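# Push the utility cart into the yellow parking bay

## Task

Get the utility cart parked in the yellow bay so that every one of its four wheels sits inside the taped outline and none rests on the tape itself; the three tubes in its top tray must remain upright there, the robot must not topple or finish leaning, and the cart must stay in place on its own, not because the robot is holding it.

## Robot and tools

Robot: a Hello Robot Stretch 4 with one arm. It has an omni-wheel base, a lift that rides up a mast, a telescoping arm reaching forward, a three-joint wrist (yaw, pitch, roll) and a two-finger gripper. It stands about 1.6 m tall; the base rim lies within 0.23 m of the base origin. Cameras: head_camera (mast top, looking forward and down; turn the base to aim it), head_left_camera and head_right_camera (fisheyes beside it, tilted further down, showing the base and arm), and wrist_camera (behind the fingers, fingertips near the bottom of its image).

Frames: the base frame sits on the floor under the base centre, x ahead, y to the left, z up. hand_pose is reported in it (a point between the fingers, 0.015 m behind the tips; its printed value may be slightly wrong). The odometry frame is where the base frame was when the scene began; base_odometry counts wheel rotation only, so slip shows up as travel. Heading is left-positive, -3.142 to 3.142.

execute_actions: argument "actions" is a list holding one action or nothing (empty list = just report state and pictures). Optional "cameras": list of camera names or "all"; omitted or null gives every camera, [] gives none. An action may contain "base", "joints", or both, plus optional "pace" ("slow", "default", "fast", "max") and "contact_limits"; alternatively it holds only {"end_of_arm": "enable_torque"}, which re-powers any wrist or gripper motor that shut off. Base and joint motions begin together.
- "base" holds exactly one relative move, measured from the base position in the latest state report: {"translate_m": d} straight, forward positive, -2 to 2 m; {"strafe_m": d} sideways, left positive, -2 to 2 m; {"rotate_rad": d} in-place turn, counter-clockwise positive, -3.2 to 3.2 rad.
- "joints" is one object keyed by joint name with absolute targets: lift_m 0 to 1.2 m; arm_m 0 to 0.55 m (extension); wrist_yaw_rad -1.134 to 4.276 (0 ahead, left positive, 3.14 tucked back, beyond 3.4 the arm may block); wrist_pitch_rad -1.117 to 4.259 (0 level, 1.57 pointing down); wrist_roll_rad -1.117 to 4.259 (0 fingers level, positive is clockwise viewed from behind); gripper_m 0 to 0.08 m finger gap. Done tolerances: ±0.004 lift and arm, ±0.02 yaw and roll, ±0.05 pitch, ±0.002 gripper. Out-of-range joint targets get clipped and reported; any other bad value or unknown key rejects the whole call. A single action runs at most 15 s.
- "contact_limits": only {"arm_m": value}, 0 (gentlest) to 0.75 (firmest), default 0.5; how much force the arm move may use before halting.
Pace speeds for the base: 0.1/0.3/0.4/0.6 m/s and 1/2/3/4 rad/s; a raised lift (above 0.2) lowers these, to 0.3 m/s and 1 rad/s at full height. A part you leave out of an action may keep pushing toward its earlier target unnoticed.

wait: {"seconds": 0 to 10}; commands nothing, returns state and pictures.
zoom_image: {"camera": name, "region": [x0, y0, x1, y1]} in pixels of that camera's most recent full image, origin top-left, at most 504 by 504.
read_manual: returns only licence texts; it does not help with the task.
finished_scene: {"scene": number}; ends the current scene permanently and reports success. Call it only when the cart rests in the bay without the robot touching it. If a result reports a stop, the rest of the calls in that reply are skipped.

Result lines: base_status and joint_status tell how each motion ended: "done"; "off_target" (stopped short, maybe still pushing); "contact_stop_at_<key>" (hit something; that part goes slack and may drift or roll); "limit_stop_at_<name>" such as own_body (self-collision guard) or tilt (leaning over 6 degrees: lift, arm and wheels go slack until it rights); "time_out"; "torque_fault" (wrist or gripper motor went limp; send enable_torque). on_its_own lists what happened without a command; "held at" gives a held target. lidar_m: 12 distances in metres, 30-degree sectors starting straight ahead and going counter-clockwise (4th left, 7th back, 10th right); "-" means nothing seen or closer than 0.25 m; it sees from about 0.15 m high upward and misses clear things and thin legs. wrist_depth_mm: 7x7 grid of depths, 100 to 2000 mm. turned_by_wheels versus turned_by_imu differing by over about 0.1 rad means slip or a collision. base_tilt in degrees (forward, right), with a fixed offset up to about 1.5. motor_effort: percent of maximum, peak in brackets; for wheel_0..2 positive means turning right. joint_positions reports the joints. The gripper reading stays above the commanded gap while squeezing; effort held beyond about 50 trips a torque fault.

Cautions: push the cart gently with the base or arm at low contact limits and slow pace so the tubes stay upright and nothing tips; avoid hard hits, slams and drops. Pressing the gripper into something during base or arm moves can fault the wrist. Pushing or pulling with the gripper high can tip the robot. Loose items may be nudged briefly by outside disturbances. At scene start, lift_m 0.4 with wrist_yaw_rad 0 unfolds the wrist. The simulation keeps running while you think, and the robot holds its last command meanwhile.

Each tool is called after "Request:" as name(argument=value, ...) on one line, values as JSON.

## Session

Request:
execute_actions(actions=[])

Scene clock: 0.00 s.
base_odometry: x=+0.000 y=+0.000 heading=+0.000 (m, m, rad; odometry frame)
turned_by_wheels: +0.000 (rad since the last result)
turned_by_imu: +0.000 (rad since the last result)
base_tilt: forward=+0.3 right=+0.2 (deg)
lidar_m: 1.68 1.72 0.80 0.62 0.61 1.88 1.76 2.04 0.64 0.55 0.57 0.75
base_status: not commanded
joint_positions: lift_m=+0.160 arm_m=-0.001 wrist_yaw_rad=+3.100 wrist_pitch_rad=+0.012 wrist_roll_rad=-0.003 gripper_m=+0.040
joint_status: not commanded
motor_effort: lift_m=+19 arm_m=+0 wrist_yaw_rad=+0 wrist_pitch_rad=-8 wrist_roll_rad=+0 gripper_m=+2 wheel_0=+1 wheel_1=+0 wheel_2=+0 (%)
hand_pose: x=-0.0387 y=+0.0962 z=+0.3352 quat_wxyz=(+0.021, -0.006, -0.001, +1.000) (m; base frame)
wrist_depth_mm: - 136 - - - - - / - 123 185 - - - - / - 129 190 - - - - / 137 138 - - - - - / 1618 1921 - 1808 1921 - - / 1042 1098 147 1160 147 1138 1118 / 778 - - 842 - - 798
pictures: head_camera, head_left_camera, head_right_camera, wrist_camera
camera_calibration (this result's frames):
wrist_camera: T_world_to_cam=[[0.0528932, 0.998599, 0.0012711, -0.0953434], [0.0423891, -0.000973499, -0.999101, 0.391177], [-0.9977, 0.0528995, -0.0423812, 0.120988], [0, 0, 0, 1]] pos_world=[0.109171, 0.0891904, 0.396074]
Images, in order (width x height): head_camera 420x560, head_left_camera 420x672, head_right_camera 420x672, wrist_camera 616x392.

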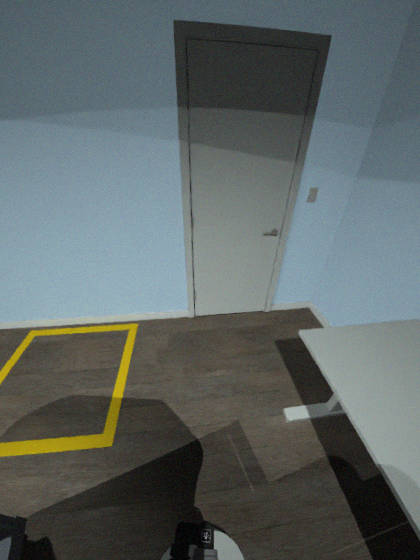

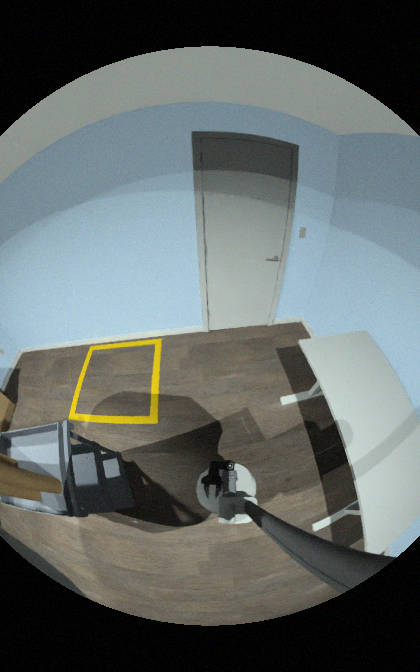

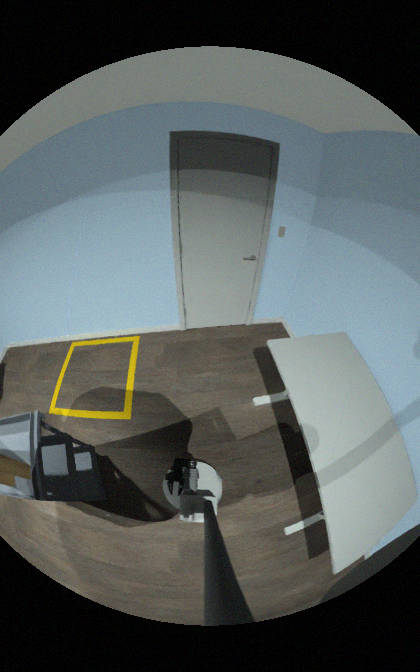

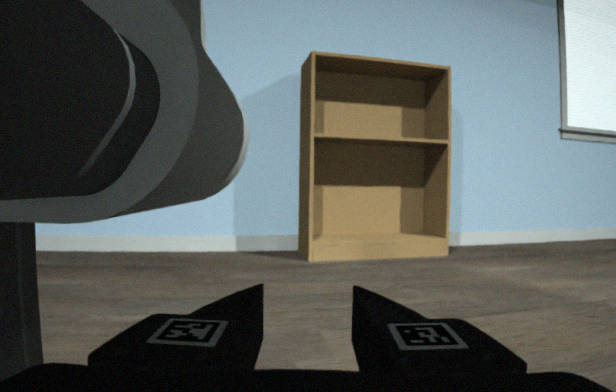

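Request:
zoom_image(camera="head_left_camera", region=[0, 320, 260, 560])

Request:
zoom_image(camera="head_camera", region=[0, 300, 220, 560])

Region (0, 320, 260, 560) of head_left_camera's 420x672 image, scaled by 1.938, with more detail than that image has; it fills the top 465 rows of this view, and the rest is white.

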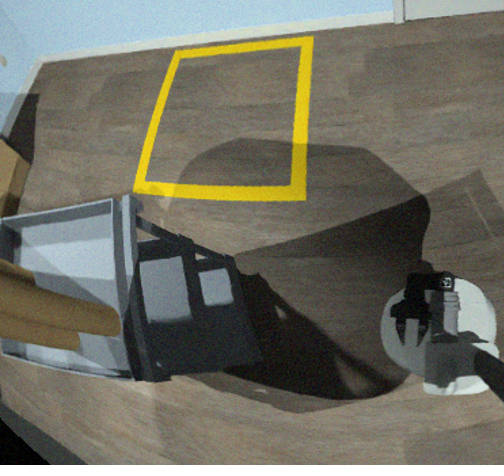

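Region (0, 300, 220, 560) of head_camera's 420x560 image, scaled by 1.938, with more detail than that image has; it fills the left 426 columns of this view, and the rest is white.

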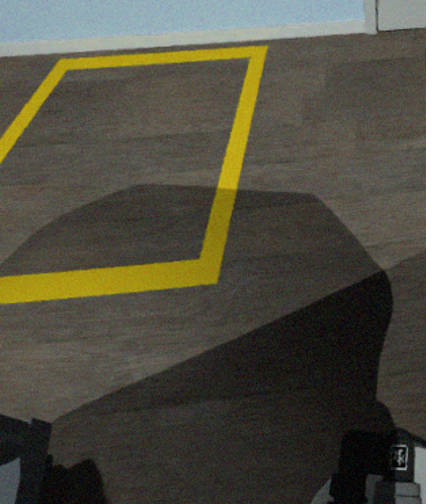

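Request:
zoom_image(camera="head_left_camera", region=[0, 400, 160, 540])

Request:
zoom_image(camera="head_right_camera", region=[0, 390, 160, 530])

Region (0, 400, 160, 540) of head_left_camera's 420x672 image, scaled by 3.150, with more detail than that image has; it fills the top 441 rows of this view, and the rest is white.

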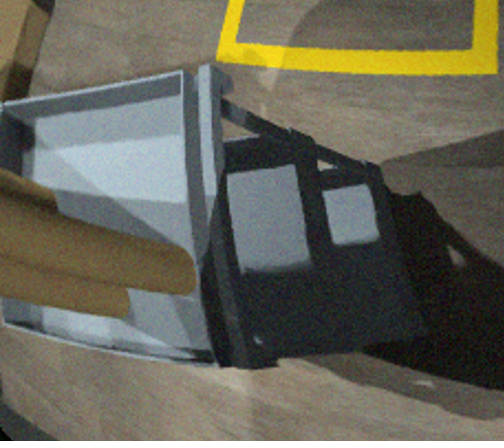

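Region (0, 390, 160, 530) of head_right_camera's 420x672 image, scaled by 3.150, with more detail than that image has; it fills the top 441 rows of this view, and the rest is white.

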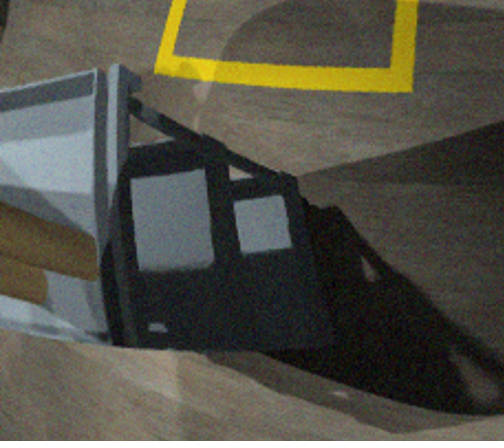

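Request:
zoom_image(camera="head_left_camera", region=[40, 405, 140, 475])

Request:
zoom_image(camera="head_left_camera", region=[50, 470, 150, 540])

Region (40, 405, 140, 475) of head_left_camera's 420x672 image, scaled by 5.040, with more detail than that image has; it fills the top 353 rows of this view, and the rest is white.

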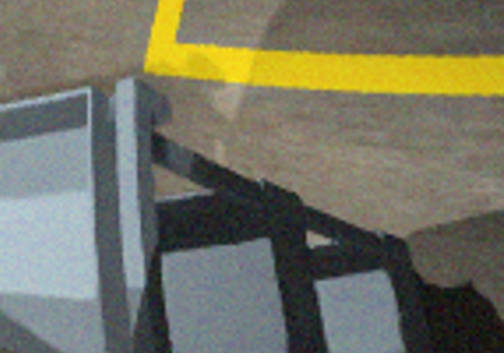

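Region (50, 470, 150, 540) of head_left_camera's 420x672 image, scaled by 5.040, with more detail than that image has; it fills the top 353 rows of this view, and the rest is white.

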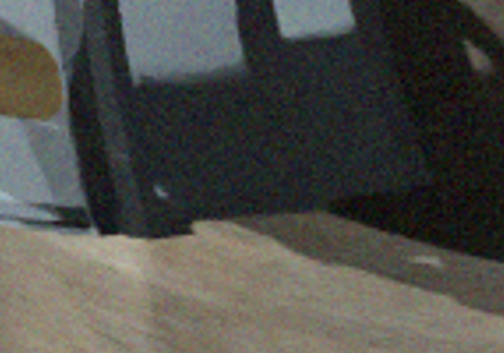

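Request:
zoom_image(camera="head_camera", region=[0, 310, 160, 400])

Request:
zoom_image(camera="head_camera", region=[0, 390, 160, 480])

Request:
zoom_image(camera="head_left_camera", region=[50, 325, 190, 435])

Region (0, 310, 160, 400) of head_camera's 420x560 image, scaled by 3.150, with more detail than that image has; it fills the top 284 rows of this view, and the rest is white.

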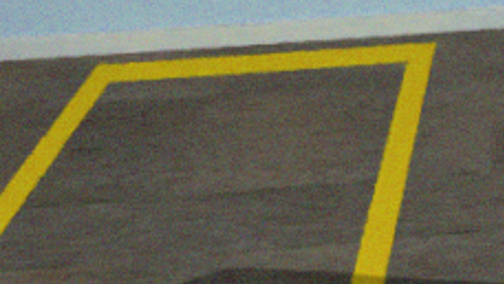

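Region (0, 390, 160, 480) of head_camera's 420x560 image, scaled by 3.150, with more detail than that image has; it fills the top 284 rows of this view, and the rest is white.

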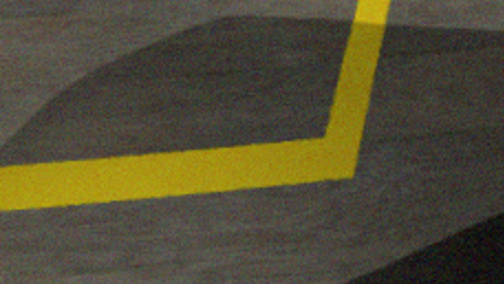

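Region (50, 325, 190, 435) of head_left_camera's 420x672 image, scaled by 3.600, with more detail than that image has; it fills the top 396 rows of this view, and the rest is white.

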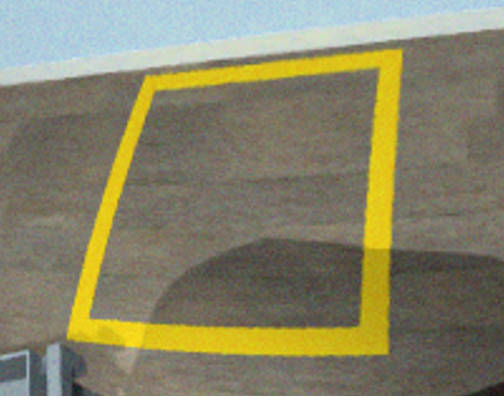

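Request:
zoom_image(camera="head_camera", region=[160, 500, 260, 560])

Request:
zoom_image(camera="head_left_camera", region=[185, 445, 275, 535])

Request:
zoom_image(camera="head_right_camera", region=[150, 445, 240, 535])

Region (160, 500, 260, 560) of head_camera's 420x560 image, scaled by 5.040, with more detail than that image has; it fills the top 302 rows of this view, and the rest is white.

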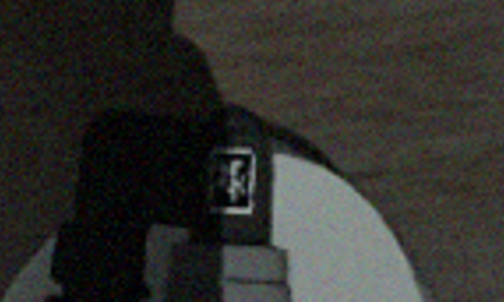

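Region (185, 445, 275, 535) of head_left_camera's 420x672 image, scaled by 5.600, with more detail than that image has.

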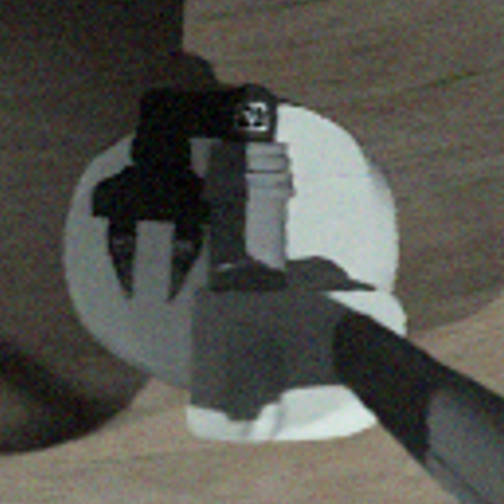

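Region (150, 445, 240, 535) of head_right_camera's 420x672 image, scaled by 5.600, with more detail than that image has.

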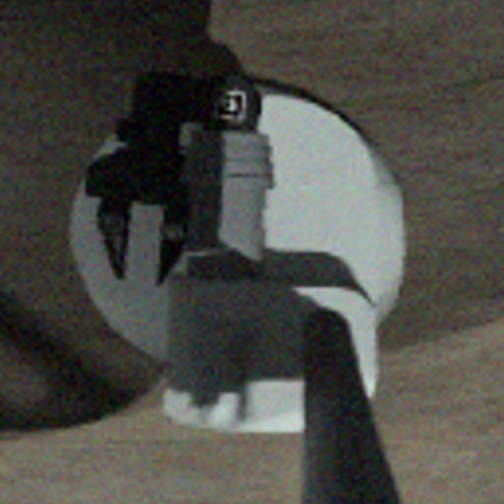

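Request:
execute_actions(actions=[{"base": {"rotate_rad": 1.80}, "joints": {"lift_m": 0.4, "wrist_yaw_rad": -0.3}, "pace": "fast"}])

Scene clock: 15.87 s.
base_odometry: x=+0.000 y=+0.000 heading=+1.799 (m, m, rad; odometry frame)
turned_by_wheels: +1.799 (rad since the last result)
turned_by_imu: +1.773 (rad since the last result)
base_tilt: forward=+0.3 right=+0.1 (deg)
lidar_m: 0.60 2.74 1.73 2.01 0.79 0.61 0.56 0.63 0.92 1.68 1.80 0.68
base_status: done
joint_positions: lift_m=+0.400 arm_m=-0.001 wrist_yaw_rad=-0.300 wrist_pitch_rad=+0.012 wrist_roll_rad=-0.003 gripper_m=+0.040
joint_status: all done
motor_effort: lift_m=+22(23) arm_m=+0(1) wrist_yaw_rad=-1(8) wrist_pitch_rad=-8(7) wrist_roll_rad=+1(2) gripper_m=+1(1) wheel_0=-4(10) wheel_1=-4(10) wheel_2=-3(10) (%)
hand_pose: x=+0.3475 y=-0.1463 z=+0.5753 quat_wxyz=(+0.989, +0.000, +0.006, -0.149) (m; base frame)
wrist_depth_mm: 397 436 484 525 - - 1708 / 421 535 549 585 - - 1756 / 891 - - - - - 1756 / 904 - - - - - 1708 / 421 466 521 585 - - 1756 / 415 449 147 621 147 1808 1618 / 917 - - 1229 - - 1255
pictures: head_camera, head_left_camera, head_right_camera, wrist_camera
camera_calibration (this result's frames):
wrist_camera: T_world_to_cam=[[-0.3058, -0.952095, 0.00127221, -0.0346263], [-0.0407418, 0.0117507, -0.999101, 0.64516], [0.951224, -0.305576, -0.0423834, -0.20038], [0, 0, 0, 1]] pos_world=[0.206303, -0.10178, 0.636131]
Images, in order (width x height): head_camera 420x560, head_left_camera 420x672, head_right_camera 420x672, wrist_camera 616x392.

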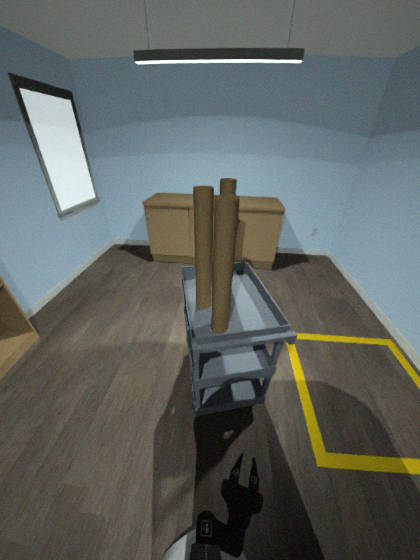

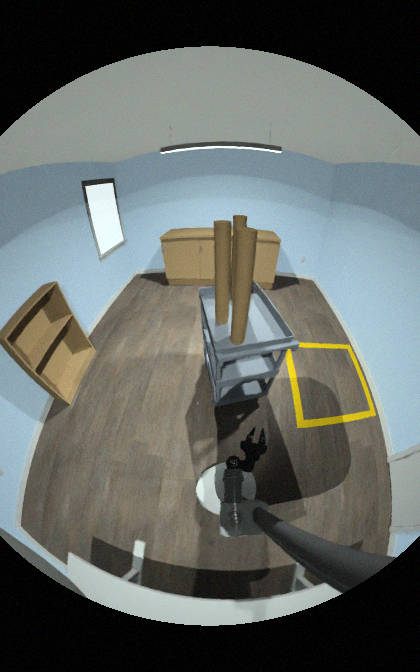

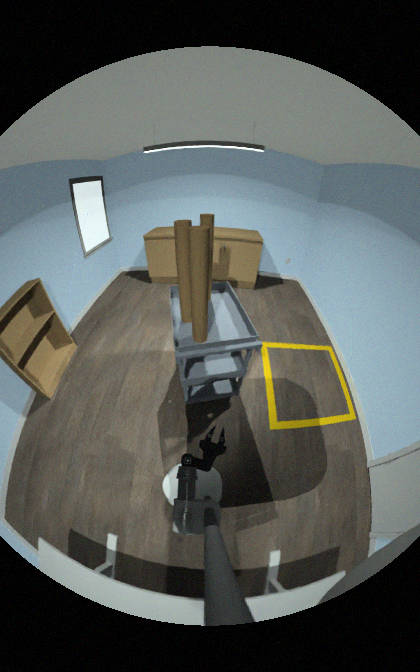

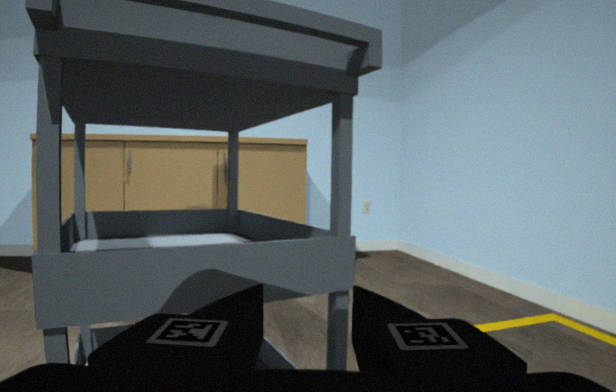

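Request:
zoom_image(camera="head_camera", region=[170, 250, 330, 430])

Request:
zoom_image(camera="head_camera", region=[230, 320, 420, 500])

Region (170, 250, 330, 430) of head_camera's 420x560 image, scaled by 2.800, with more detail than that image has.

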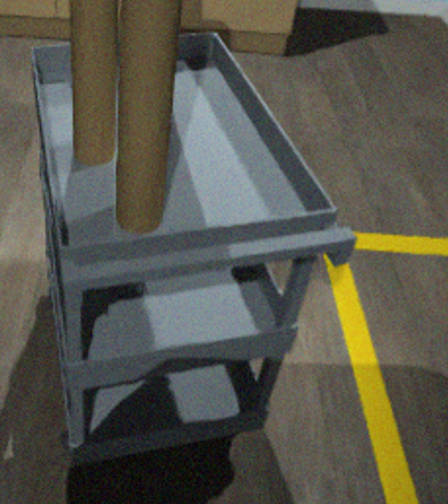

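Region (230, 320, 420, 500) of head_camera's 420x560 image, scaled by 2.653, with more detail than that image has; it fills the top 477 rows of this view, and the rest is white.

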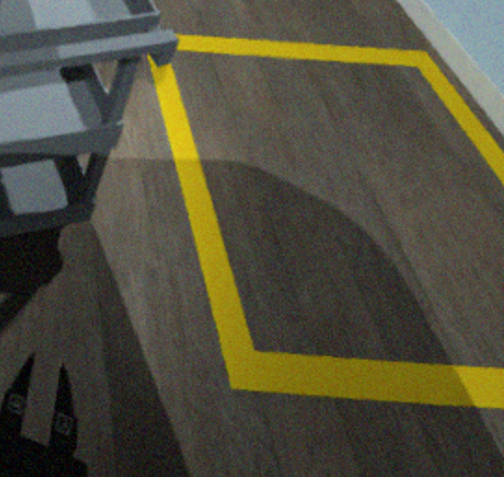

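Request:
zoom_image(camera="head_camera", region=[170, 440, 290, 560])

Request:
zoom_image(camera="head_camera", region=[230, 320, 310, 420])

Request:
zoom_image(camera="head_camera", region=[175, 330, 255, 430])

Region (170, 440, 290, 560) of head_camera's 420x560 image, scaled by 4.200, with more detail than that image has.

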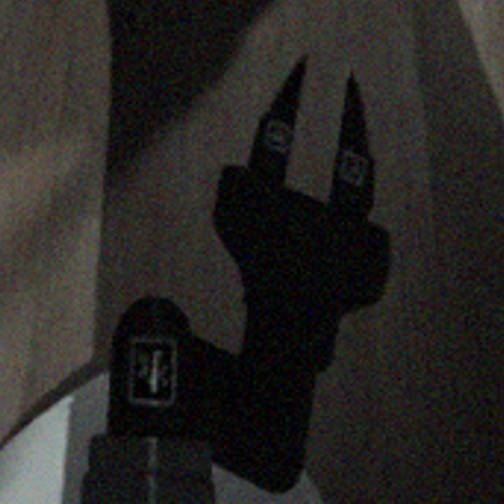

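Region (230, 320, 310, 420) of head_camera's 420x560 image, scaled by 5.040, with more detail than that image has; it fills the left 403 columns of this view, and the rest is white.

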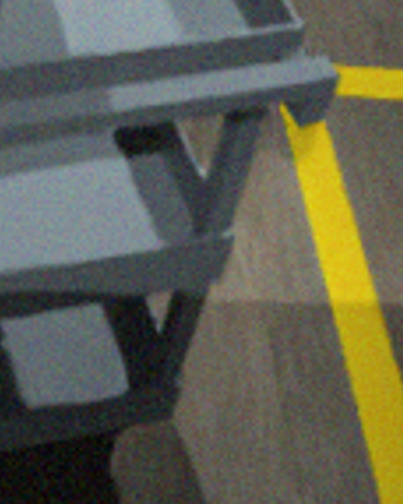

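Region (175, 330, 255, 430) of head_camera's 420x560 image, scaled by 5.040, with more detail than that image has; it fills the left 403 columns of this view, and the rest is white.

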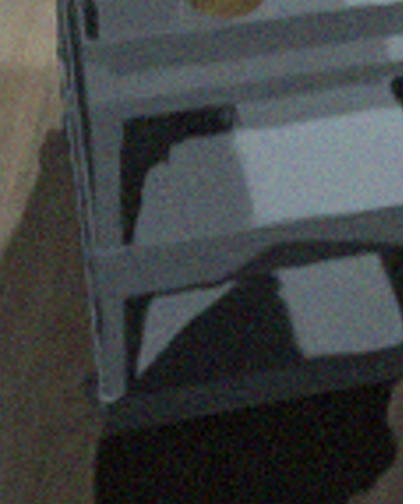

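Request:
execute_actions(actions=[{"base": {"strafe_m": -0.206}, "joints": {"lift_m": 0.1, "arm_m": 0.30, "gripper_m": 0.08}, "pace": "fast"}])

Scene clock: 22.37 s.
base_odometry: x=+0.201 y=+0.047 heading=+1.799 (m, m, rad; odometry frame)
turned_by_wheels: +0.000 (rad since the last result)
turned_by_imu: -0.001 (rad since the last result)
base_tilt: forward=+0.3 right=+0.2 (deg)
lidar_m: 0.63 0.63 1.95 2.11 0.82 0.60 0.58 0.63 1.50 1.48 1.60 2.29
base_status: done
joint_positions: lift_m=+0.100 arm_m=+0.299 wrist_yaw_rad=-0.300 wrist_pitch_rad=+0.013 wrist_roll_rad=-0.002 gripper_m=+0.080
joint_status: all done
motor_effort: lift_m=+14(20) arm_m=+8(9) wrist_yaw_rad=-1(1) wrist_pitch_rad=-8(8) wrist_roll_rad=+0(0) gripper_m=+5(0) wheel_0=-1(14) wheel_1=+2(13) wheel_2=+0(1) (%)
hand_pose: x=+0.6469 y=-0.1463 z=+0.2759 quat_wxyz=(+0.989, +0.000, +0.006, -0.149) (m; base frame)
wrist_depth_mm: 298 303 267 - - - 1499 / 449 459 270 - - - 1499 / 1921 - - - - - 1537 / 1863 - - - - - 1576 / 699 759 477 1661 1661 1708 1464 / 512 496 268 946 866 931 917 / - - 258 691 387 - -
pictures: head_camera, head_left_camera, head_right_camera, wrist_camera
camera_calibration (this result's frames):
wrist_camera: T_world_to_cam=[[-0.305931, -0.952053, 0.00124942, 0.0573688], [-0.0408556, 0.0118173, -0.999095, 0.35833], [0.951177, -0.305705, -0.042512, -0.497775], [0, 0, 0, 1]] pos_world=[0.505662, -0.101789, 0.336773]
Images, in order (width x height): head_camera 420x560, head_left_camera 420x672, head_right_camera 420x672, wrist_camera 616x392.

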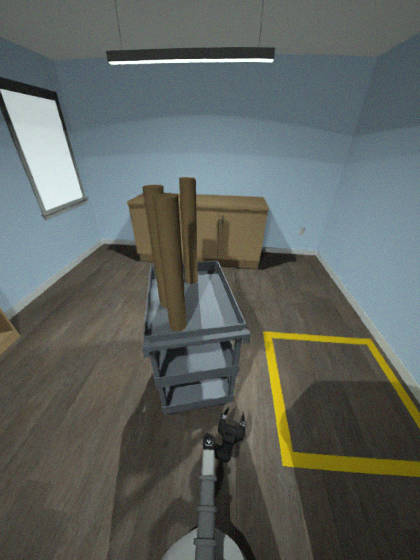

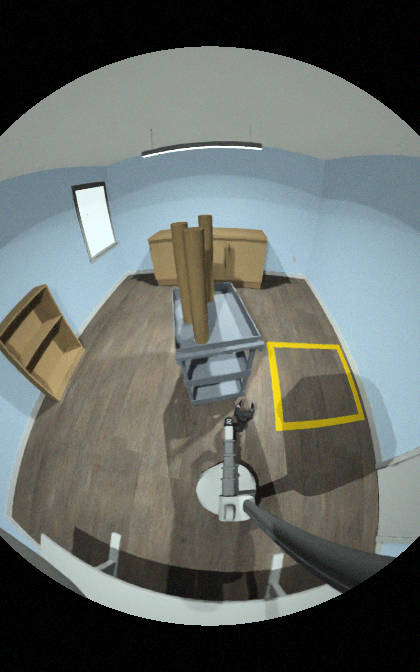

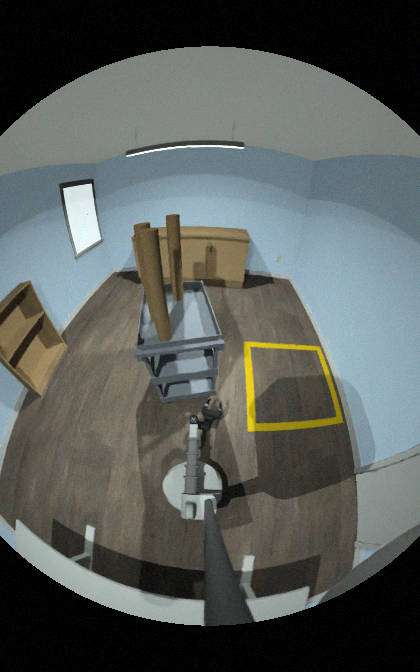

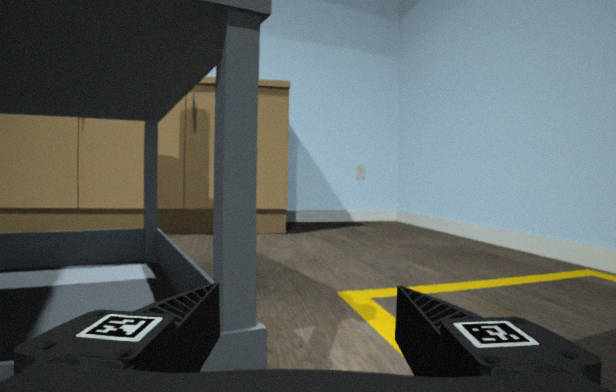

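Request:
zoom_image(camera="wrist_camera", region=[160, 150, 460, 392])

Request:
zoom_image(camera="head_camera", region=[180, 360, 290, 470])

Region (160, 150, 460, 392) of wrist_camera's 616x392 image, scaled by 1.680; it fills the top 407 rows of this view, and the rest is white.

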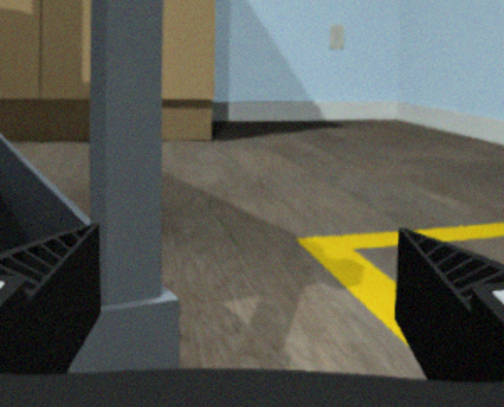

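Region (180, 360, 290, 470) of head_camera's 420x560 image, scaled by 4.582, with more detail than that image has.

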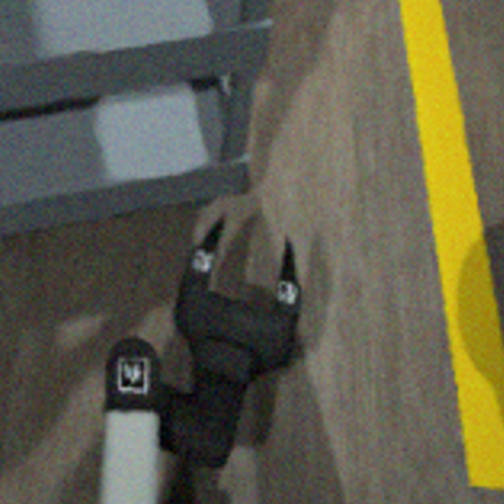

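Request:
zoom_image(camera="head_camera", region=[250, 320, 420, 490])

Request:
zoom_image(camera="head_right_camera", region=[230, 320, 400, 480])

Region (250, 320, 420, 490) of head_camera's 420x560 image, scaled by 2.965, with more detail than that image has.

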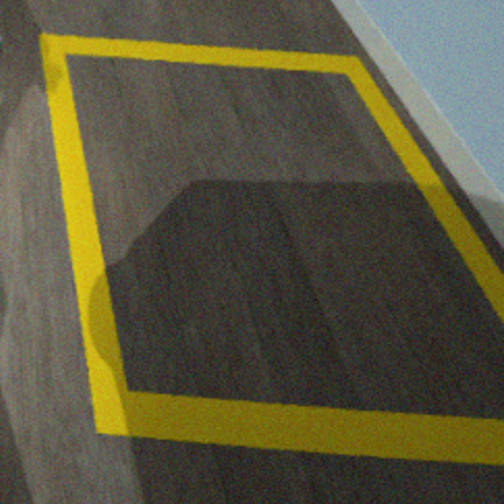

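Region (230, 320, 400, 480) of head_right_camera's 420x672 image, scaled by 2.965, with more detail than that image has; it fills the top 474 rows of this view, and the rest is white.

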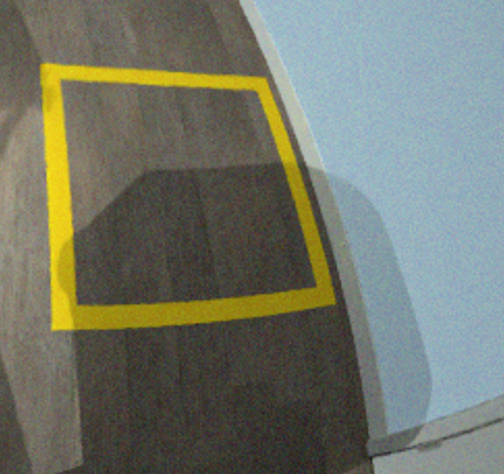

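Request:
execute_actions(actions=[])

Scene clock: 24.93 s.
base_odometry: x=+0.201 y=+0.047 heading=+1.799 (m, m, rad; odometry frame)
turned_by_wheels: +0.000 (rad since the last result)
turned_by_imu: -0.001 (rad since the last result)
base_tilt: forward=+0.3 right=+0.2 (deg)
lidar_m: 0.63 0.64 1.95 2.10 0.79 0.62 0.58 0.61 1.53 1.47 1.62 2.26
base_status: done
joint_positions: lift_m=+0.100 arm_m=+0.299 wrist_yaw_rad=-0.300 wrist_pitch_rad=+0.013 wrist_roll_rad=-0.002 gripper_m=+0.080
joint_status: all done
motor_effort: lift_m=+14(20) arm_m=+8(9) wrist_yaw_rad=-1(1) wrist_pitch_rad=-7(8) wrist_roll_rad=+0(0) gripper_m=+3(0) wheel_0=-2(14) wheel_1=+2(13) wheel_2=+0(1) (%)
hand_pose: x=+0.6469 y=-0.1463 z=+0.2759 quat_wxyz=(+0.989, +0.000, +0.006, -0.149) (m; base frame)
wrist_depth_mm: 297 304 268 - - - 1537 / 449 462 270 - - - 1537 / 1921 1921 - - - - 1576 / 1921 - - - - - 1537 / 699 750 525 1661 1708 1708 1430 / 508 492 267 946 878 931 931 / - - 257 691 387 - -
pictures: head_camera, head_left_camera, head_right_camera, wrist_camera
camera_calibration (this result's frames):
wrist_camera: T_world_to_cam=[[-0.305932, -0.952053, 0.00124937, 0.0573693], [-0.0408554, 0.0118174, -0.999095, 0.35833], [0.951176, -0.305706, -0.0425118, -0.497774], [0, 0, 0, 1]] pos_world=[0.505662, -0.101789, 0.336773]
Images, in order (width x height): head_camera 420x560, head_left_camera 420x672, head_right_camera 420x672, wrist_camera 616x392.

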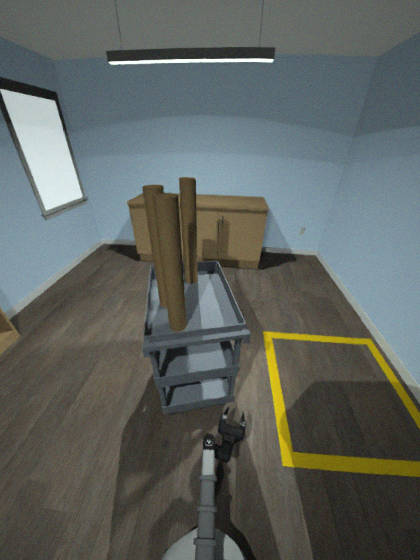

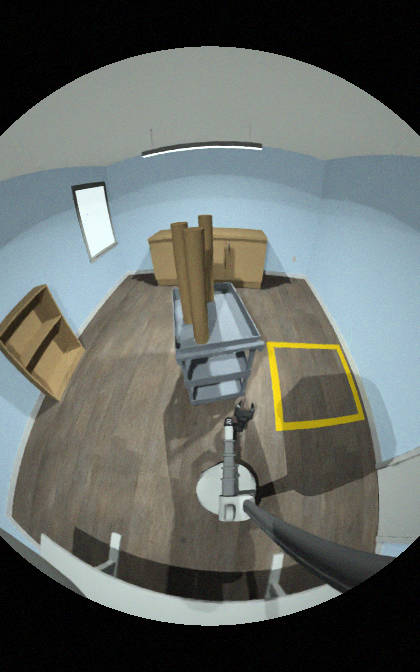

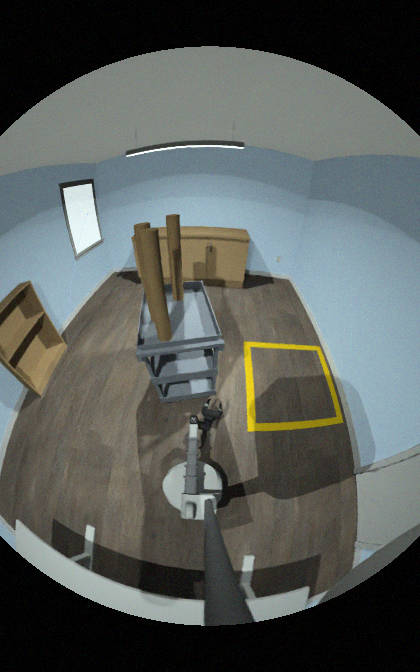

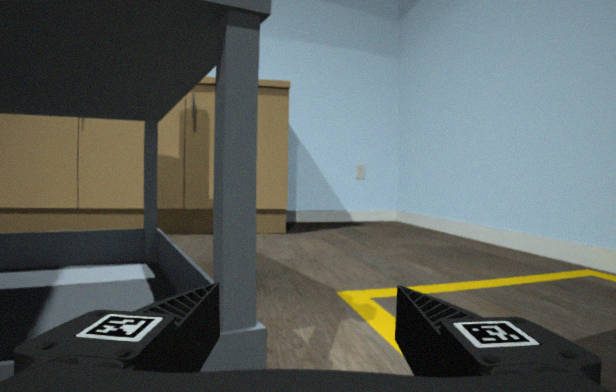

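Request:
execute_actions(actions=[{"joints": {"arm_m": 0.459, "wrist_yaw_rad": -0.24, "lift_m": 0.13}}], cameras=["head_camera", "wrist_camera"])

Scene clock: 27.03 s.
base_odometry: x=+0.201 y=+0.047 heading=+1.799 (m, m, rad; odometry frame)
turned_by_wheels: +0.000 (rad since the last result)
turned_by_imu: -0.001 (rad since the last result)
base_tilt: forward=+0.4 right=+0.2 (deg)
lidar_m: 0.65 0.65 1.95 2.06 0.80 0.60 0.56 0.61 1.51 1.48 1.60 2.24
base_status: not commanded
joint_positions: lift_m=+0.130 arm_m=+0.458 wrist_yaw_rad=-0.240 wrist_pitch_rad=+0.012 wrist_roll_rad=-0.002 gripper_m=+0.080
joint_status: all done
motor_effort: lift_m=+22(23) arm_m=+8(9) wrist_yaw_rad=+0(4) wrist_pitch_rad=-7(7) wrist_roll_rad=+1(0) gripper_m=+4(3) wheel_0=-1(1) wheel_1=+2(2) wheel_2=+0(0) (%)
hand_pose: x=+0.8143 y=-0.1354 z=+0.3052 quat_wxyz=(+0.993, +0.000, +0.006, -0.120) (m; base frame)
wrist_depth_mm: 227 230 229 107 - - 1661 / 343 351 1921 107 - - 1661 / 1756 1863 1921 109 - - 1618 / 1808 1863 - 109 - - 1661 / 1618 1708 1756 110 1863 1863 1576 / 559 569 866 111 165 1008 991 / - - 312 112 142 - -
pictures: head_camera, wrist_camera
camera_calibration (this result's frames):
wrist_camera: T_world_to_cam=[[-0.248323, -0.968676, 0.00124773, 0.0697687], [-0.0413581, 0.00931536, -0.999101, 0.394454], [0.967794, -0.248151, -0.0423759, -0.658248], [0, 0, 0, 1]] pos_world=[0.670687, -0.0994362, 0.366118]
Images, in order (width x height): head_camera 420x560, wrist_camera 616x392.

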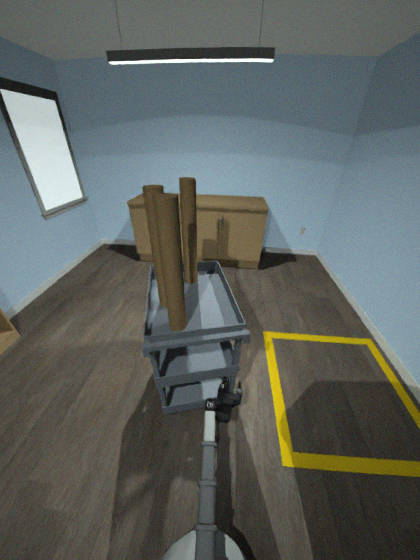

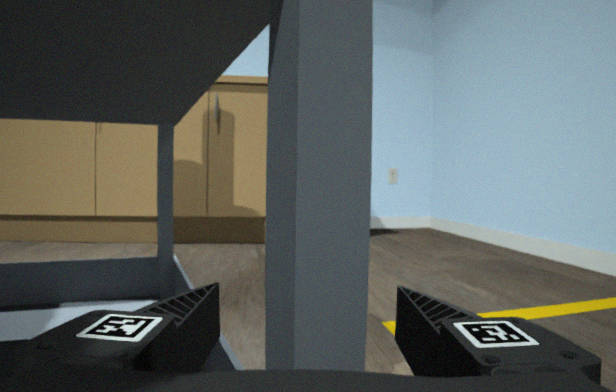

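Request:
execute_actions(actions=[{"joints": {"gripper_m": 0.015}}], cameras=["wrist_camera"])

Scene clock: 28.60 s.
base_odometry: x=+0.201 y=+0.047 heading=+1.799 (m, m, rad; odometry frame)
turned_by_wheels: +0.000 (rad since the last result)
turned_by_imu: -0.001 (rad since the last result)
base_tilt: forward=+0.3 right=+0.1 (deg)
lidar_m: 0.64 0.64 1.95 2.07 0.80 0.61 0.58 0.64 1.52 1.45 1.60 2.28
base_status: not commanded
joint_positions: lift_m=+0.130 arm_m=+0.458 wrist_yaw_rad=-0.242 wrist_pitch_rad=+0.012 wrist_roll_rad=-0.002 gripper_m=+0.031
joint_status: gripper_m off_target (ended at +0.031, target +0.015)
on_its_own: gripper_m is held at +0.026, not at your +0.015, by its contact guard: the fingers met something
motor_effort: lift_m=+22(23) arm_m=+8(8) wrist_yaw_rad=+5(6) wrist_pitch_rad=-8(8) wrist_roll_rad=-2(3) gripper_m=-38(40) wheel_0=-1(1) wheel_1=+2(2) wheel_2=+0(0) (%)
hand_pose: x=+0.8141 y=-0.1358 z=+0.3053 quat_wxyz=(+0.993, +0.000, +0.006, -0.121) (m; base frame)
wrist_depth_mm: 227 230 229 108 - - 1618 / 342 351 1921 108 - - 1661 / 1808 1808 1921 108 - - 1618 / 1756 1863 - 108 - - 1618 / 1661 627 1808 109 1863 1863 1576 / 554 580 141 110 134 1008 991 / 410 - - 111 - - 732
pictures: wrist_camera
camera_calibration (this result's frames):
wrist_camera: T_world_to_cam=[[-0.250176, -0.9682, 0.000313485, 0.0712246], [-0.0410818, 0.0102917, -0.999103, 0.394363], [0.967328, -0.249964, -0.0423501, -0.657975], [0, 0, 0, 1]] pos_world=[0.670498, -0.0995693, 0.366121]
Images, in order (width x height): wrist_camera 616x392.

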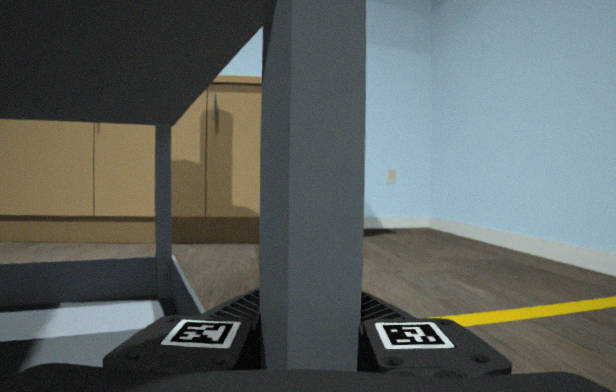

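Request:
execute_actions(actions=[], cameras=["head_camera", "head_left_camera", "head_right_camera"])

Request:
zoom_image(camera="head_right_camera", region=[120, 200, 280, 440])

Request:
zoom_image(camera="head_camera", region=[120, 160, 300, 440])

Scene clock: 31.43 s.
base_odometry: x=+0.201 y=+0.047 heading=+1.799 (m, m, rad; odometry frame)
turned_by_wheels: +0.000 (rad since the last result)
turned_by_imu: -0.001 (rad since the last result)
base_tilt: forward=+0.3 right=+0.3 (deg)
lidar_m: 0.64 0.64 1.93 2.09 0.79 0.59 0.59 0.63 1.53 1.46 1.61 2.29
base_status: not commanded
joint_positions: lift_m=+0.130 arm_m=+0.458 wrist_yaw_rad=-0.242 wrist_pitch_rad=+0.012 wrist_roll_rad=-0.002 gripper_m=+0.031
joint_status: gripper_m off_target (ended at +0.031, target +0.015)
on_its_own: gripper_m is held at +0.026, not at your +0.015, by its contact guard: the fingers met something
motor_effort: lift_m=+23(23) arm_m=+8(8) wrist_yaw_rad=+5(6) wrist_pitch_rad=-8(8) wrist_roll_rad=-2(3) gripper_m=-38(40) wheel_0=-1(1) wheel_1=+2(2) wheel_2=+0(0) (%)
hand_pose: x=+0.8141 y=-0.1358 z=+0.3053 quat_wxyz=(+0.993, +0.000, +0.006, -0.121) (m; base frame)
wrist_depth_mm: 227 230 229 108 - - 1618 / 343 349 1921 108 - - 1618 / 1808 1808 1863 108 - - 1618 / 1808 1863 - 108 - - 1618 / 1661 634 1808 109 1863 1863 1576 / 559 574 141 110 135 1025 991 / 413 - - 111 - - 723
pictures: head_camera, head_left_camera, head_right_camera
Images, in order (width x height): head_camera 420x560, head_left_camera 420x672, head_right_camera 420x672.

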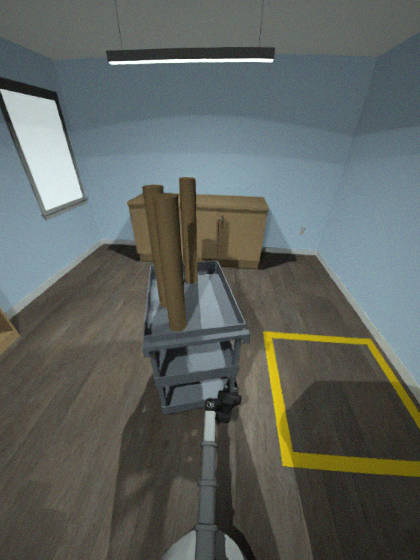

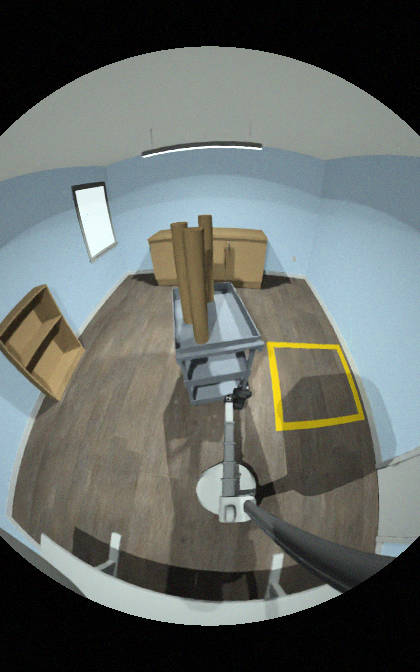

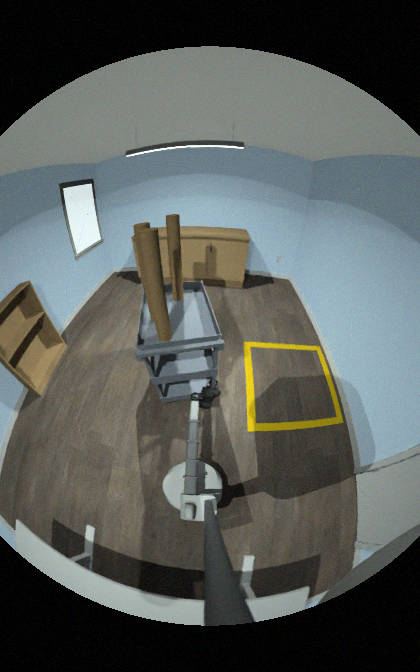

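Region (120, 200, 280, 440) of head_right_camera's 420x672 image, scaled by 2.100, with more detail than that image has.

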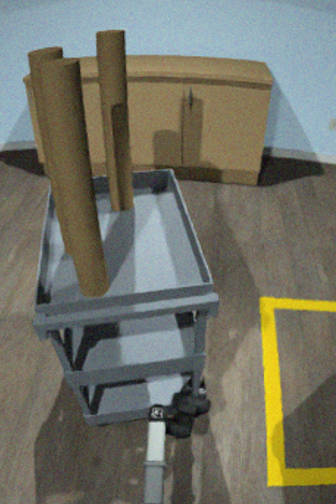

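Region (120, 160, 300, 440) of head_camera's 420x560 image, scaled by 1.800, with more detail than that image has; it fills the left 324 columns of this view, and the rest is white.

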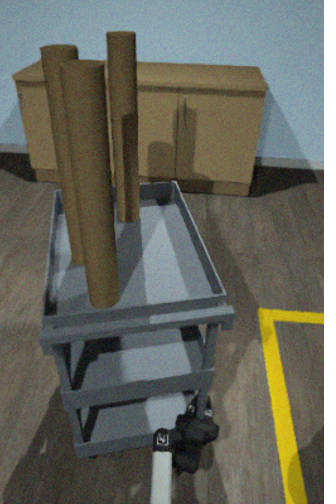

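Request:
execute_actions(actions=[{"base": {"strafe_m": -1.2}, "joints": {"arm_m": 0.545, "gripper_m": 0.028}}])

Scene clock: 38.10 s.
base_odometry: x=+1.369 y=+0.320 heading=+1.800 (m, m, rad; odometry frame)
turned_by_wheels: +0.000 (rad since the last result)
turned_by_imu: +0.015 (rad since the last result)
base_tilt: forward=+0.3 right=+0.2 (deg)
lidar_m: 0.48 0.56 3.16 2.15 0.92 0.93 0.82 0.41 0.30 0.28 0.33 0.49
base_status: done
joint_positions: lift_m=+0.130 arm_m=+0.544 wrist_yaw_rad=-0.239 wrist_pitch_rad=+0.012 wrist_roll_rad=-0.002 gripper_m=+0.032
joint_status: gripper_m off_target (ended at +0.032, target +0.028); the others done
motor_effort: lift_m=+22(23) arm_m=+6(11) wrist_yaw_rad=-5(52) wrist_pitch_rad=-7(7) wrist_roll_rad=+0(2) gripper_m=-27(33) wheel_0=+4(31) wheel_1=-1(8) wheel_2=+3(17) (%)
hand_pose: x=+0.9009 y=-0.1352 z=+0.3053 quat_wxyz=(+0.993, +0.000, +0.006, -0.119) (m; base frame)
wrist_depth_mm: 228 - - 114 668 445 342 / 1661 - - 115 676 452 345 / 1661 - - 115 683 452 347 / 1661 - - 116 741 452 347 / 1618 1708 1756 117 732 449 345 / 946 991 132 118 139 424 342 / 699 - - 119 - - 340
pictures: head_camera, head_left_camera, head_right_camera, wrist_camera
camera_calibration (this result's frames):
wrist_camera: T_world_to_cam=[[-0.247067, -0.968998, 0.00105065, 0.0903915], [-0.0412283, 0.00942872, -0.999105, 0.397991], [0.968121, -0.246889, -0.0422796, -0.742147], [0, 0, 0, 1]] pos_world=[0.75723, -0.0993912, 0.366162]
Images, in order (width x height): head_camera 420x560, head_left_camera 420x672, head_right_camera 420x672, wrist_camera 616x392.

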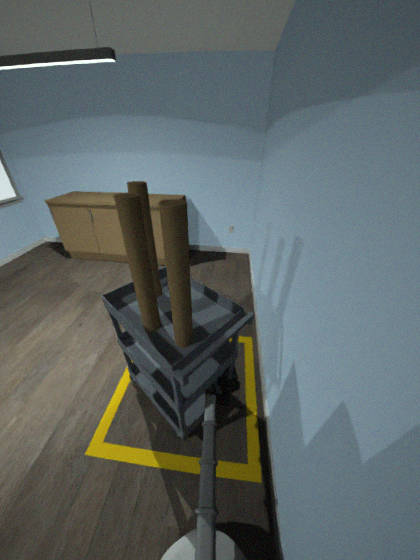

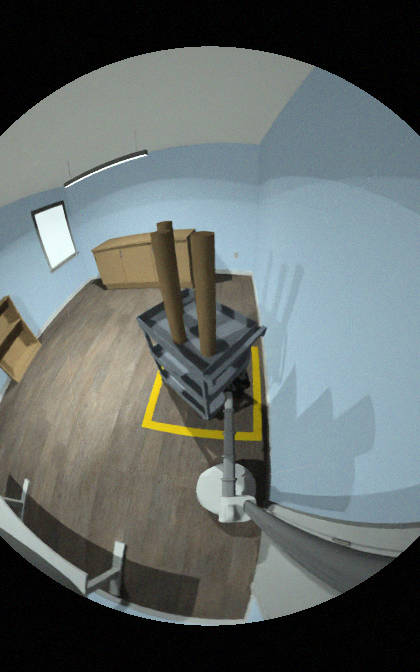

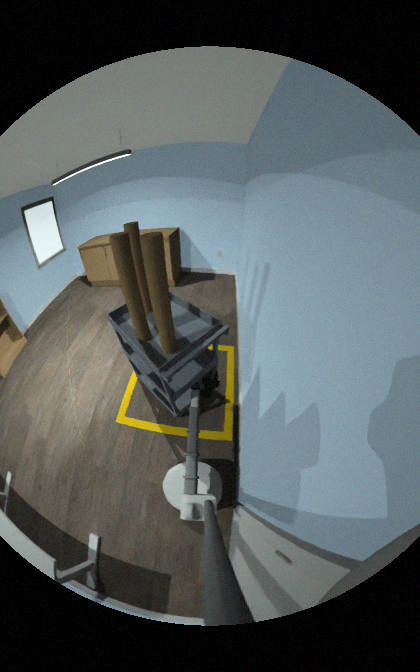

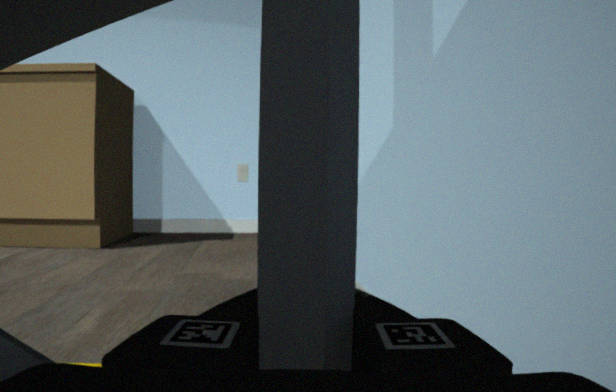

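Request:
zoom_image(camera="head_camera", region=[70, 280, 290, 500])

Request:
zoom_image(camera="head_left_camera", region=[120, 300, 290, 460])

Request:
zoom_image(camera="head_right_camera", region=[90, 290, 260, 460])

Region (70, 280, 290, 500) of head_camera's 420x560 image, scaled by 2.291, with more detail than that image has.

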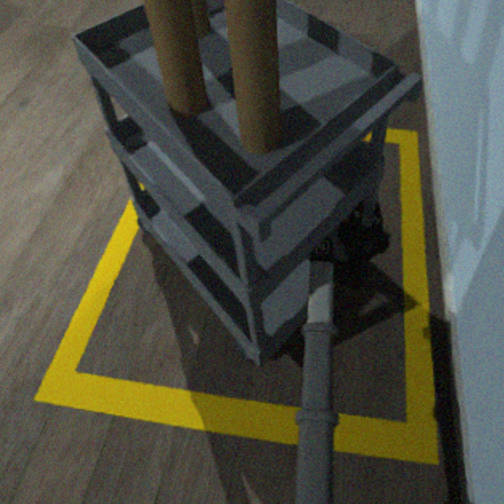

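Region (120, 300, 290, 460) of head_left_camera's 420x672 image, scaled by 2.965, with more detail than that image has; it fills the top 474 rows of this view, and the rest is white.

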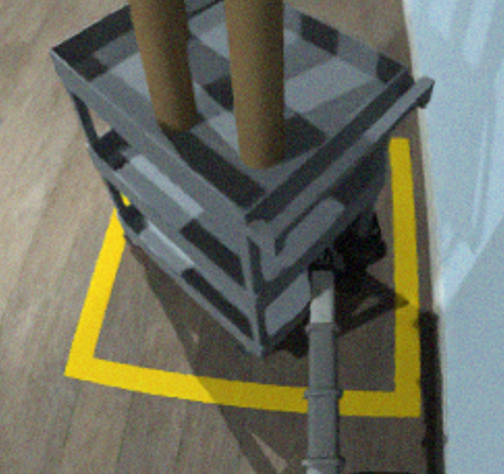

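Region (90, 290, 260, 460) of head_right_camera's 420x672 image, scaled by 2.965, with more detail than that image has.

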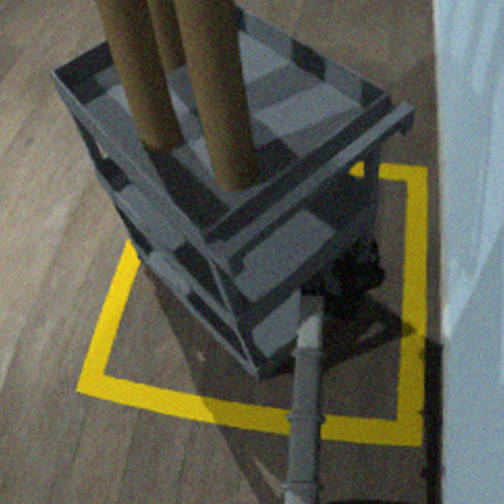

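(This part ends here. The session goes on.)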